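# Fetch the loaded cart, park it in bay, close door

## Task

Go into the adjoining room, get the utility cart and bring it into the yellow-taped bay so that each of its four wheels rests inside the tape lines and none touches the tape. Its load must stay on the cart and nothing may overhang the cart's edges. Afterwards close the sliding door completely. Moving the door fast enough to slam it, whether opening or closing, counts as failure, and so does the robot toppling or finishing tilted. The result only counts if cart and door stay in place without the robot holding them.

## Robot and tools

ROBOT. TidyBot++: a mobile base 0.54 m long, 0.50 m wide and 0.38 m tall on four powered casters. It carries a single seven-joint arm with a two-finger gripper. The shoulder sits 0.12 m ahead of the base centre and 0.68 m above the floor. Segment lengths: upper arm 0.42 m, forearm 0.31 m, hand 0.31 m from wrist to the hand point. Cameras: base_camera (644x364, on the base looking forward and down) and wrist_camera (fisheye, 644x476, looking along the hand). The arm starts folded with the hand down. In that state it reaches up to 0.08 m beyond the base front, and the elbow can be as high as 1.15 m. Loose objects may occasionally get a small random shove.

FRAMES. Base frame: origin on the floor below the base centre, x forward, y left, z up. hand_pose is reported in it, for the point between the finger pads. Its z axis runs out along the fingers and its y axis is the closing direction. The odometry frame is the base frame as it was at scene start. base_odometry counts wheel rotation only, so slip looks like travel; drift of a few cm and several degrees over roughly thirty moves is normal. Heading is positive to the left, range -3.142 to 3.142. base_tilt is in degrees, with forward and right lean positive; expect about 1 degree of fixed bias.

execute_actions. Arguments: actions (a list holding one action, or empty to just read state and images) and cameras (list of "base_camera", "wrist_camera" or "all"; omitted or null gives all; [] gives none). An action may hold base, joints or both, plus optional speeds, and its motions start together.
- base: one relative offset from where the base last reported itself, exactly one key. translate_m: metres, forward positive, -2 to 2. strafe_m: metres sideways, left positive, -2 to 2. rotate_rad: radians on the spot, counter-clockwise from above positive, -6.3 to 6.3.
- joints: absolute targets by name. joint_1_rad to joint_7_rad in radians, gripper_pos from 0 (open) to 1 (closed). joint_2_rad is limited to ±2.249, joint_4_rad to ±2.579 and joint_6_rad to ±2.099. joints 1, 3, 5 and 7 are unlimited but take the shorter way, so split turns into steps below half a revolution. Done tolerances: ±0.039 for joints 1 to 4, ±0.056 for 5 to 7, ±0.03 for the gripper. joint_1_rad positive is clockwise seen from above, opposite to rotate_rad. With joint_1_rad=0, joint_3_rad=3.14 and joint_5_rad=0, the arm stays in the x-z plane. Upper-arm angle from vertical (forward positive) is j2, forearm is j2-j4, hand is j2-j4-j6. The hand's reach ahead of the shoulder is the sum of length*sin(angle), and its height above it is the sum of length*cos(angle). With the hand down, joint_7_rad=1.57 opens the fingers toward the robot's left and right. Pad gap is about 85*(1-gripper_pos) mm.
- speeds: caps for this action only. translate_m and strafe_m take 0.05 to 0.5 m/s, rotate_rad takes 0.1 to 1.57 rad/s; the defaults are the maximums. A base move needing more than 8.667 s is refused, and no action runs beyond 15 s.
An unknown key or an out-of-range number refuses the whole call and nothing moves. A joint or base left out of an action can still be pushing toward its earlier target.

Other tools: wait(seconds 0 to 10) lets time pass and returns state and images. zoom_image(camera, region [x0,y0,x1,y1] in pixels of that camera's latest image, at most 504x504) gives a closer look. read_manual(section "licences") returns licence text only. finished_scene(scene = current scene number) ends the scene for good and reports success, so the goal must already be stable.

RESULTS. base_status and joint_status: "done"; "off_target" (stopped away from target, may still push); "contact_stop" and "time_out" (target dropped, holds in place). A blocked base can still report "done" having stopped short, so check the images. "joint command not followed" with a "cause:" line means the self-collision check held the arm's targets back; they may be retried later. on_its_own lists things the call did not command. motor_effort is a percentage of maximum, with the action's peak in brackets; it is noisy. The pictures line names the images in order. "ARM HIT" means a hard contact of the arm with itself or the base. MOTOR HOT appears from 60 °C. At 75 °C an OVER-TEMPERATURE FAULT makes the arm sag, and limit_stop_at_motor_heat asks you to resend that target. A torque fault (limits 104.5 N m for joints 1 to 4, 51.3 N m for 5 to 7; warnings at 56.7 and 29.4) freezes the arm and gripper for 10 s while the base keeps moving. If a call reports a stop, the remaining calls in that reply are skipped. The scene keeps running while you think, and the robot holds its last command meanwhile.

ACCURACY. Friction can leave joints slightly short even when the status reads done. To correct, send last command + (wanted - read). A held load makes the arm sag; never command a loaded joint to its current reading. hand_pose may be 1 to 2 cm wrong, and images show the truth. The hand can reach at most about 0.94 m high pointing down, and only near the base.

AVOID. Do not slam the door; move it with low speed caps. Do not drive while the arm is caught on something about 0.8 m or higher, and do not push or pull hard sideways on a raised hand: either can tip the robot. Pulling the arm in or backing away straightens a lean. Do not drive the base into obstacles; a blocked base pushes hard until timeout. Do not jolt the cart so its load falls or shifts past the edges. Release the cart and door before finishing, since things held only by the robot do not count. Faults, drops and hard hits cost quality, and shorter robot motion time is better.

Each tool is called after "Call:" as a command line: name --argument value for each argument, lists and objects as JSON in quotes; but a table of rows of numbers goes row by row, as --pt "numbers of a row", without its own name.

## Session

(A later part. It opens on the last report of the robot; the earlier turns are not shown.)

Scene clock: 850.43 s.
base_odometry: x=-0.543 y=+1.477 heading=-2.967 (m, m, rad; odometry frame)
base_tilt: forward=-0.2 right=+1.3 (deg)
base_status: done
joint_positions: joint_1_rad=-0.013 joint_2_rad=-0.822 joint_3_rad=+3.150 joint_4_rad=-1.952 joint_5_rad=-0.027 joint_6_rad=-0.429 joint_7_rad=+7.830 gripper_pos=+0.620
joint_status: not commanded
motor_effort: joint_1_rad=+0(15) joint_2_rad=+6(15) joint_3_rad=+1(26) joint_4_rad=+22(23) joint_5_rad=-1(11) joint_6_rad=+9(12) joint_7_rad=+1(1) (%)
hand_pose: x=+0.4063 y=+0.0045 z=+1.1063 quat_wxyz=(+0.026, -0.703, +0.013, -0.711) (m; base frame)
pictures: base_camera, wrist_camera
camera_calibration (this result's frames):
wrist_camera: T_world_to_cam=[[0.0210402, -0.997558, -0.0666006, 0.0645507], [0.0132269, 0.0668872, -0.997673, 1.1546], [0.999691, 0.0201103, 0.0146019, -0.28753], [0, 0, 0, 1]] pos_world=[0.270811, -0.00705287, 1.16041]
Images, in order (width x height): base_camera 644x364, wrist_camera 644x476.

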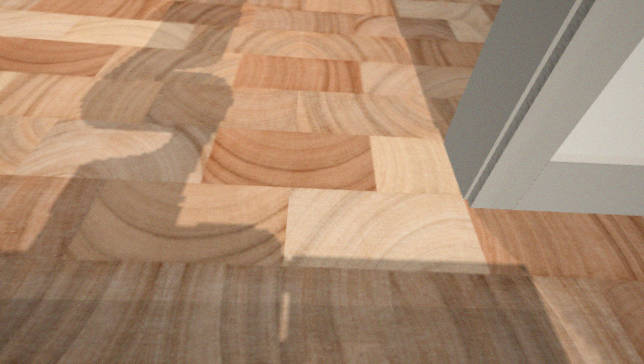

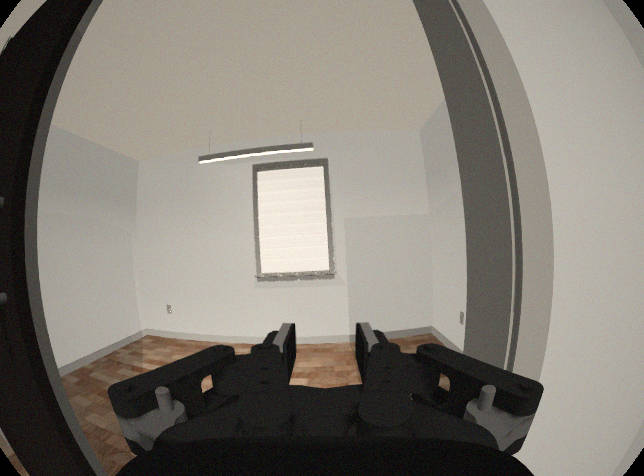

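Call:
execute_actions --actions '[{"base": {"translate_m": -0.045}, "joints": {"gripper_pos": 0.0}}]' --cameras '[]'

Call:
execute_actions --actions '[{"base": {"strafe_m": 0.6}}]'

Scene clock: 860.47 s.
base_odometry: x=-0.498 y=+1.485 heading=-2.967 (m, m, rad; odometry frame)
base_tilt: forward=-0.2 right=+1.2 (deg)
base_status: done
joint_positions: joint_1_rad=-0.013 joint_2_rad=-0.825 joint_3_rad=+3.149 joint_4_rad=-1.952 joint_5_rad=-0.027 joint_6_rad=-0.429 joint_7_rad=+7.830 gripper_pos=+0.000
joint_status: all done
motor_effort: joint_1_rad=+0(0) joint_2_rad=+6(9) joint_3_rad=+1(1) joint_4_rad=+21(23) joint_5_rad=-1(1) joint_6_rad=+9(10) joint_7_rad=+0(0) (%)
hand_pose: x=+0.4051 y=+0.0046 z=+1.1070 quat_wxyz=(+0.026, -0.702, +0.013, -0.712) (m; base frame)
pictures: none
No camera images: the call's "cameras" was empty. Leave "cameras" out to get every camera's image.

Scene clock: 863.03 s.
base_odometry: x=-0.394 y=+0.894 heading=-2.967 (m, m, rad; odometry frame)
base_tilt: forward=-0.2 right=+1.2 (deg)
base_status: done
joint_positions: joint_1_rad=-0.013 joint_2_rad=-0.825 joint_3_rad=+3.146 joint_4_rad=-1.952 joint_5_rad=-0.027 joint_6_rad=-0.429 joint_7_rad=+7.830 gripper_pos=+0.000
joint_status: not commanded
motor_effort: joint_1_rad=+0(1) joint_2_rad=+6(9) joint_3_rad=+0(2) joint_4_rad=+22(23) joint_5_rad=+0(1) joint_6_rad=+9(10) joint_7_rad=+0(0) (%)
hand_pose: x=+0.4051 y=+0.0065 z=+1.1069 quat_wxyz=(+0.026, -0.702, +0.011, -0.712) (m; base frame)
pictures: base_camera, wrist_camera
camera_calibration (this result's frames):
wrist_camera: T_world_to_cam=[[0.0238975, -0.997687, -0.0636383, 0.0621731], [0.0155467, 0.0640197, -0.997828, 1.1543], [0.999594, 0.0228562, 0.0170407, -0.28905], [0, 0, 0, 1]] pos_world=[0.269501, -0.00526184, 1.16067]
Images, in order (width x height): base_camera 644x364, wrist_camera 644x476.

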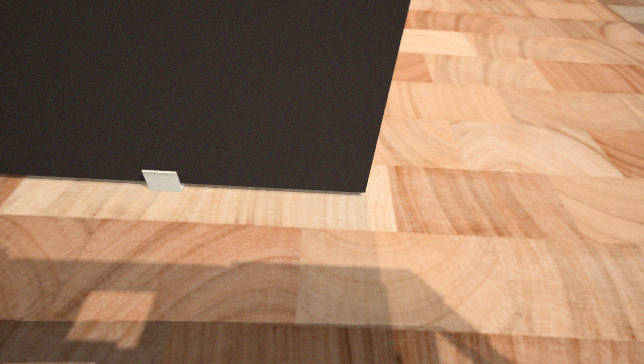

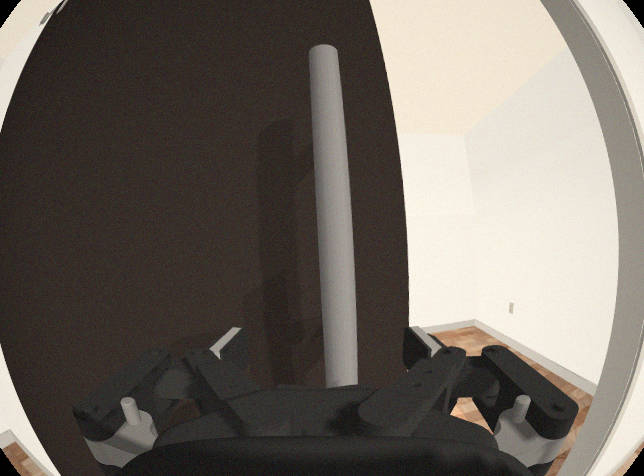

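Call:
execute_actions --actions '[{"base": {"translate_m": 0.065}, "speeds": {"translate_m": 0.15}}]' --cameras '[]'

Call:
execute_actions --actions '[{"joints": {"gripper_pos": 1.0}}]'

Scene clock: 868.47 s.
base_odometry: x=-0.458 y=+0.882 heading=-2.966 (m, m, rad; odometry frame)
base_tilt: forward=-0.2 right=+1.2 (deg)
base_status: done
joint_positions: joint_1_rad=-0.013 joint_2_rad=-0.819 joint_3_rad=+3.146 joint_4_rad=-1.952 joint_5_rad=-0.027 joint_6_rad=-0.429 joint_7_rad=+7.830 gripper_pos=+0.000
joint_status: not commanded
motor_effort: joint_1_rad=+0(0) joint_2_rad=+6(10) joint_3_rad=+1(1) joint_4_rad=+22(22) joint_5_rad=-1(1) joint_6_rad=+10(10) joint_7_rad=+0(0) (%)
hand_pose: x=+0.4076 y=+0.0065 z=+1.1052 quat_wxyz=(+0.026, -0.704, +0.011, -0.710) (m; base frame)
pictures: none
No camera images: the call's "cameras" was empty. Leave "cameras" out to get every camera's image.

Scene clock: 883.47 s.
base_odometry: x=-0.458 y=+0.882 heading=-2.967 (m, m, rad; odometry frame)
base_tilt: forward=-0.1 right=+1.3 (deg)
base_status: not commanded
joint_positions: joint_1_rad=-0.005 joint_2_rad=-0.821 joint_3_rad=+3.155 joint_4_rad=-1.953 joint_5_rad=-0.007 joint_6_rad=-0.429 joint_7_rad=+7.835 gripper_pos=+0.752
joint_status: gripper_pos off_target (ended at +0.752, target +1.000)
motor_effort: joint_1_rad=-3(5) joint_2_rad=+7(9) joint_3_rad=-4(8) joint_4_rad=+21(25) joint_5_rad=-3(5) joint_6_rad=+9(13) joint_7_rad=+0(2) (%)
hand_pose: x=+0.4071 y=-0.0030 z=+1.1053 quat_wxyz=(+0.012, -0.704, +0.013, -0.710) (m; base frame)
pictures: base_camera, wrist_camera
camera_calibration (this result's frames):
wrist_camera: T_world_to_cam=[[0.00125462, -0.998905, -0.0467652, 0.0431208], [0.0119666, 0.0467769, -0.998834, 1.15582], [0.999928, 0.000693532, 0.0120122, -0.285463], [0, 0, 0, 1]] pos_world=[0.271557, -0.010794, 1.15991]
Images, in order (width x height): base_camera 644x364, wrist_camera 644x476.

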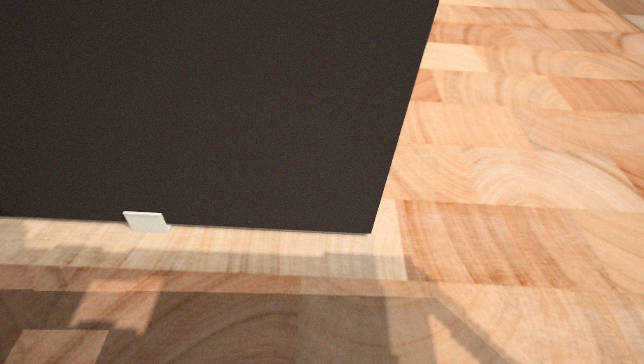

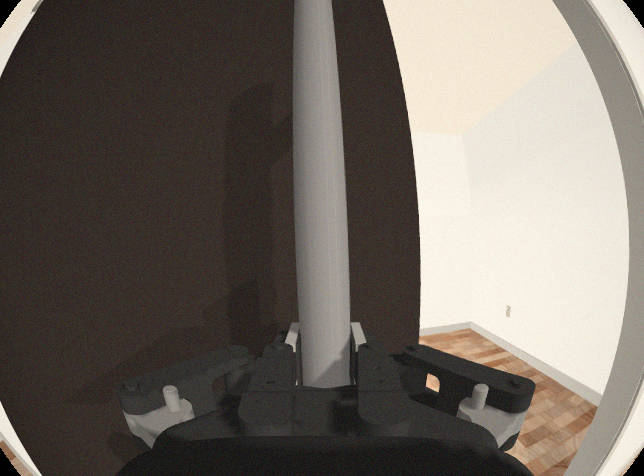

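Call:
execute_actions --actions '[{"base": {"strafe_m": -0.62}, "speeds": {"strafe_m": 0.22}}]'

Scene clock: 895.67 s.
base_odometry: x=-0.566 y=+1.493 heading=-2.966 (m, m, rad; odometry frame)
base_tilt: forward=-0.2 right=+1.3 (deg)
base_status: done
joint_positions: joint_1_rad=-0.040 joint_2_rad=-0.856 joint_3_rad=+3.120 joint_4_rad=-1.965 joint_5_rad=-0.031 joint_6_rad=-0.436 joint_7_rad=+7.843 gripper_pos=+0.753
joint_status: not commanded
motor_effort: joint_1_rad=+3(12) joint_2_rad=+17(17) joint_3_rad=+4(22) joint_4_rad=+26(26) joint_5_rad=+0(10) joint_6_rad=+16(17) joint_7_rad=-1(2) (%)
hand_pose: x=+0.3925 y=+0.0269 z=+1.1054 quat_wxyz=(+0.032, -0.698, -0.015, -0.715) (m; base frame)
pictures: base_camera, wrist_camera
camera_calibration (this result's frames):
wrist_camera: T_world_to_cam=[[0.0696351, -0.99697, -0.0346522, 0.0327713], [0.0258429, 0.0365278, -0.998998, 1.14969], [0.997238, 0.0686698, 0.0283083, -0.289693], [0, 0, 0, 1]] pos_world=[0.256899, 0.0105694, 1.15788]
Images, in order (width x height): base_camera 644x364, wrist_camera 644x476.

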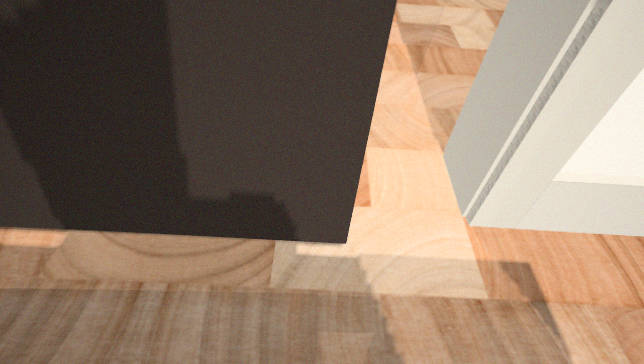

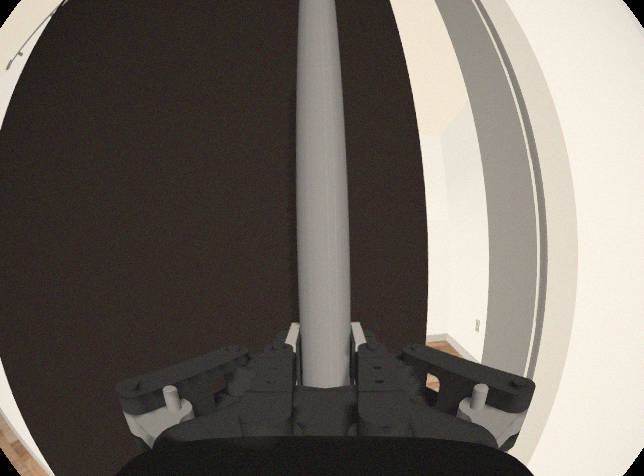

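Call:
execute_actions --actions '[{"base": {"strafe_m": -0.17}, "speeds": {"strafe_m": 0.07}}]'

Scene clock: 905.23 s.
base_odometry: x=-0.596 y=+1.660 heading=-2.966 (m, m, rad; odometry frame)
base_tilt: forward=-0.2 right=+1.3 (deg)
base_status: done
joint_positions: joint_1_rad=-0.049 joint_2_rad=-0.861 joint_3_rad=+3.093 joint_4_rad=-1.965 joint_5_rad=-0.034 joint_6_rad=-0.439 joint_7_rad=+7.843 gripper_pos=+0.753
joint_status: not commanded
motor_effort: joint_1_rad=+6(9) joint_2_rad=+18(18) joint_3_rad=+9(15) joint_4_rad=+26(26) joint_5_rad=+3(9) joint_6_rad=+17(17) joint_7_rad=+0(4) (%)
hand_pose: x=+0.3888 y=+0.0433 z=+1.1055 quat_wxyz=(+0.036, -0.697, -0.032, -0.716) (m; base frame)
pictures: base_camera, wrist_camera
camera_calibration (this result's frames):
wrist_camera: T_world_to_cam=[[0.0983255, -0.995012, -0.0168419, 0.0184632], [0.0282942, 0.0197123, -0.999405, 1.14949], [0.994752, 0.0977905, 0.0300913, -0.289415], [0, 0, 0, 1]] pos_world=[0.253557, 0.0240141, 1.15783]
Images, in order (width x height): base_camera 644x364, wrist_camera 644x476.

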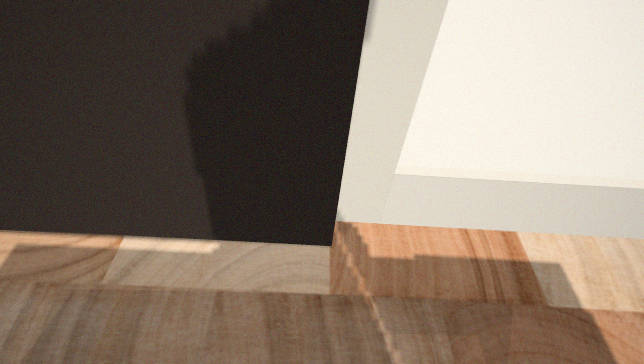

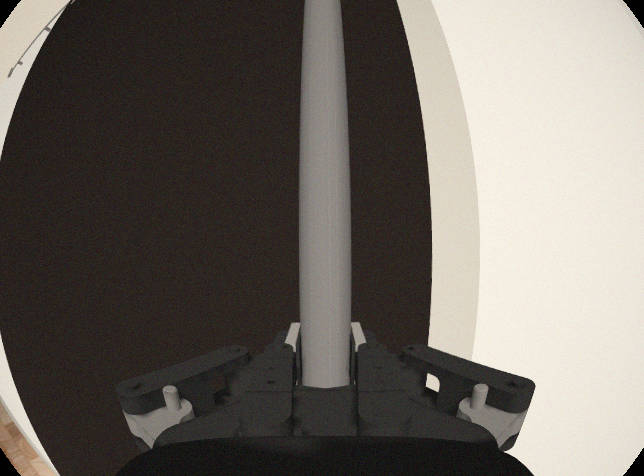

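Door edge is now at the jamb edge; creep the rest slowly.

Call:
execute_actions --actions '[{"base": {"strafe_m": -0.05}, "speeds": {"strafe_m": 0.05}}]'

Scene clock: 909.40 s.
base_odometry: x=-0.605 y=+1.709 heading=-2.966 (m, m, rad; odometry frame)
base_tilt: forward=-0.2 right=+1.2 (deg)
base_status: done
joint_positions: joint_1_rad=-0.053 joint_2_rad=-0.863 joint_3_rad=+3.086 joint_4_rad=-1.965 joint_5_rad=-0.034 joint_6_rad=-0.439 joint_7_rad=+7.843 gripper_pos=+0.753
joint_status: not commanded
motor_effort: joint_1_rad=+6(10) joint_2_rad=+16(19) joint_3_rad=+11(17) joint_4_rad=+24(27) joint_5_rad=+4(9) joint_6_rad=+15(17) joint_7_rad=+0(3) (%)
hand_pose: x=+0.3875 y=+0.0481 z=+1.1055 quat_wxyz=(+0.038, -0.696, -0.037, -0.716) (m; base frame)
pictures: base_camera, wrist_camera
camera_calibration (this result's frames):
wrist_camera: T_world_to_cam=[[0.107364, -0.994154, -0.0114779, 0.0138564], [0.0294902, 0.014724, -0.999457, 1.14929], [0.993782, 0.106967, 0.0308986, -0.289548], [0, 0, 0, 1]] pos_world=[0.252368, 0.0278255, 1.15777]
Images, in order (width x height): base_camera 644x364, wrist_camera 644x476.

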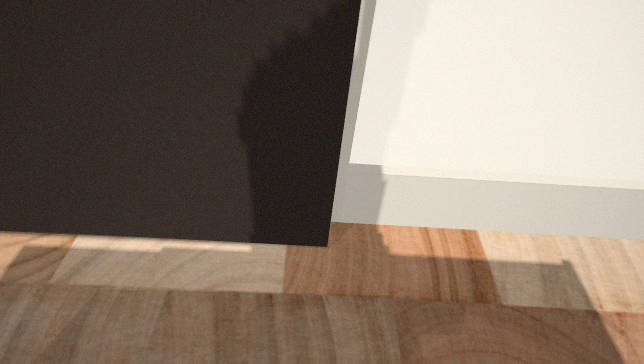

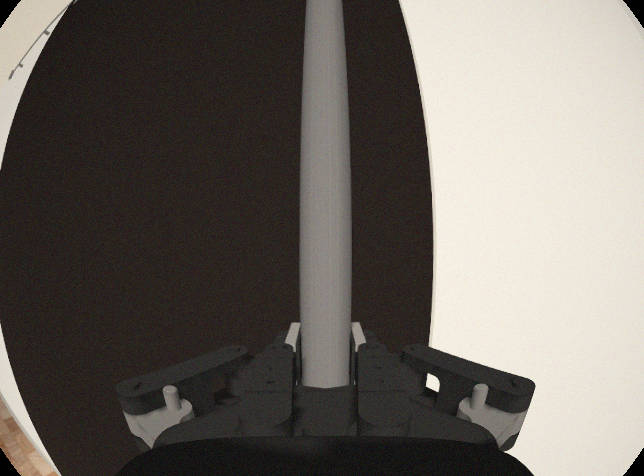

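Call:
execute_actions --actions '[{"base": {"strafe_m": -0.035}, "speeds": {"strafe_m": 0.05}}]'

Scene clock: 912.60 s.
base_odometry: x=-0.611 y=+1.743 heading=-2.966 (m, m, rad; odometry frame)
base_tilt: forward=-0.1 right=+1.2 (deg)
base_status: done
joint_positions: joint_1_rad=-0.070 joint_2_rad=-0.850 joint_3_rad=+3.040 joint_4_rad=-1.957 joint_5_rad=-0.049 joint_6_rad=-0.437 joint_7_rad=+7.843 gripper_pos=+0.753
joint_status: not commanded
motor_effort: joint_1_rad=+12(13) joint_2_rad=+11(18) joint_3_rad=+22(23) joint_4_rad=+20(25) joint_5_rad=+11(11) joint_6_rad=+10(16) joint_7_rad=+3(3) (%)
hand_pose: x=+0.3873 y=+0.0776 z=+1.1055 quat_wxyz=(+0.049, -0.696, -0.063, -0.714) (m; base frame)
pictures: base_camera, wrist_camera
camera_calibration (this result's frames):
wrist_camera: T_world_to_cam=[[0.16034, -0.987022, 0.00882504, -0.0003327], [0.0270663, -0.00454084, -0.999623, 1.15146], [0.986691, 0.160518, 0.025987, -0.28845], [0, 0, 0, 1]] pos_world=[0.253499, 0.0512018, 1.15853]
Images, in order (width x height): base_camera 644x364, wrist_camera 644x476.

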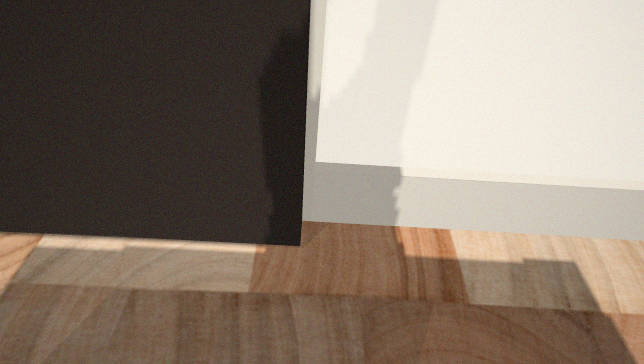

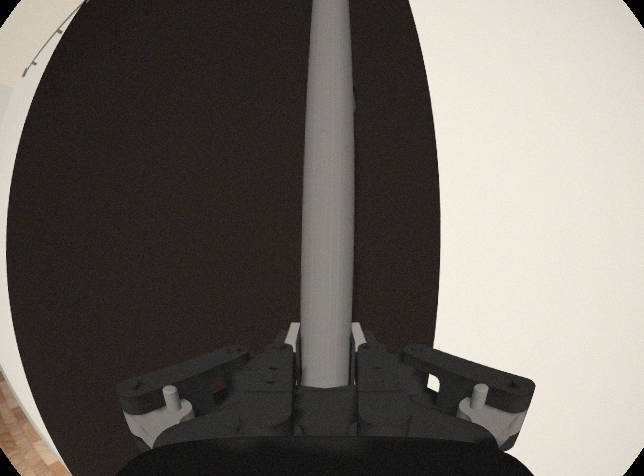

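Call:
execute_actions --actions '[{"base": {"strafe_m": 0.05}, "joints": {"gripper_pos": 0.0}, "speeds": {"strafe_m": 0.08}}]'

Scene clock: 919.00 s.
base_odometry: x=-0.602 y=+1.694 heading=-2.966 (m, m, rad; odometry frame)
base_tilt: forward=-0.2 right=+1.3 (deg)
base_status: done
joint_positions: joint_1_rad=-0.024 joint_2_rad=-0.824 joint_3_rad=+3.139 joint_4_rad=-1.957 joint_5_rad=-0.030 joint_6_rad=-0.437 joint_7_rad=+7.843 gripper_pos=+0.000
joint_status: all done
motor_effort: joint_1_rad=+1(12) joint_2_rad=+6(17) joint_3_rad=+1(19) joint_4_rad=+22(25) joint_5_rad=+0(8) joint_6_rad=+9(17) joint_7_rad=+0(2) (%)
hand_pose: x=+0.4061 y=+0.0133 z=+1.1011 quat_wxyz=(+0.027, -0.707, +0.000, -0.707) (m; base frame)
pictures: base_camera, wrist_camera
camera_calibration (this result's frames):
wrist_camera: T_world_to_cam=[[0.0403095, -0.997963, -0.0494392, 0.0463643], [0.00106211, 0.0495222, -0.998772, 1.15516], [0.999187, 0.0402075, 0.00305616, -0.274798], [0, 0, 0, 1]] pos_world=[0.271479, 0.000112891, 1.15687]
Images, in order (width x height): base_camera 644x364, wrist_camera 644x476.

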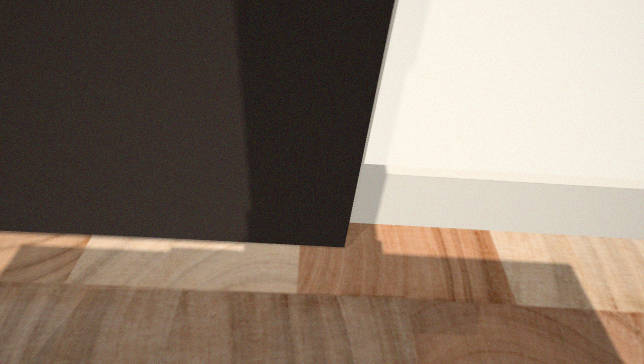

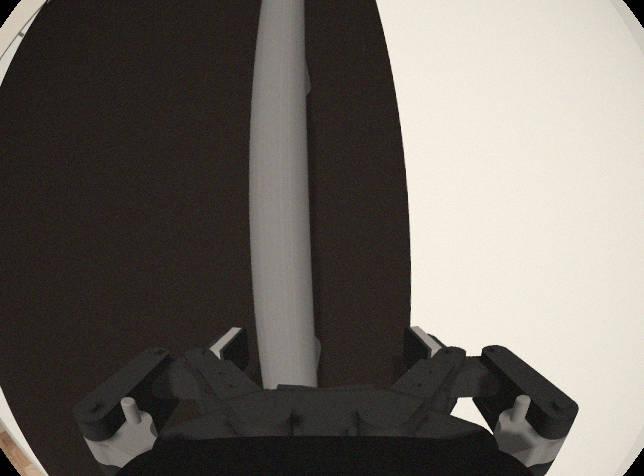

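Call:
execute_actions --actions '[{"joints": {"joint_4_rad": -1.3, "joint_6_rad": 2.09}}]' --cameras '["wrist_camera"]'

Scene clock: 948.53 s.
base_odometry: x=-0.602 y=+1.694 heading=-2.966 (m, m, rad; odometry frame)
base_tilt: forward=-0.2 right=+1.3 (deg)
base_status: not commanded
joint_positions: joint_1_rad=-0.024 joint_2_rad=-0.823 joint_3_rad=+3.139 joint_4_rad=-1.310 joint_5_rad=-0.030 joint_6_rad=+2.075 joint_7_rad=+7.843 gripper_pos=+0.000
joint_status: all done
motor_effort: joint_1_rad=+0(0) joint_2_rad=+24(26) joint_3_rad=+0(1) joint_4_rad=+2(25) joint_5_rad=-1(0) joint_6_rad=-8(11) joint_7_rad=+1(1) (%)
hand_pose: x=-0.3536 y=-0.0181 z=+1.2401 quat_wxyz=(+0.018, +0.713, +0.019, -0.700) (m; base frame)
pictures: wrist_camera
camera_calibration (this result's frames):
wrist_camera: T_world_to_cam=[[0.0500428, -0.998688, 0.0108989, -0.0189667], [-0.020918, 0.00986212, 0.999733, -1.19048], [-0.998528, -0.0502574, -0.0203971, -0.193781], [0, 0, 0, 1]] pos_world=[-0.217449, -0.0169401, 1.18641]
Images, in order (width x height): wrist_camera 644x476.

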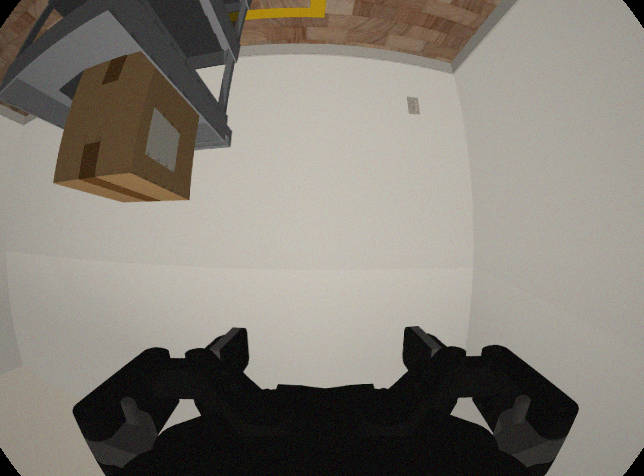

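Call:
finished_scene --scene 1

The scene is finished: the task was done.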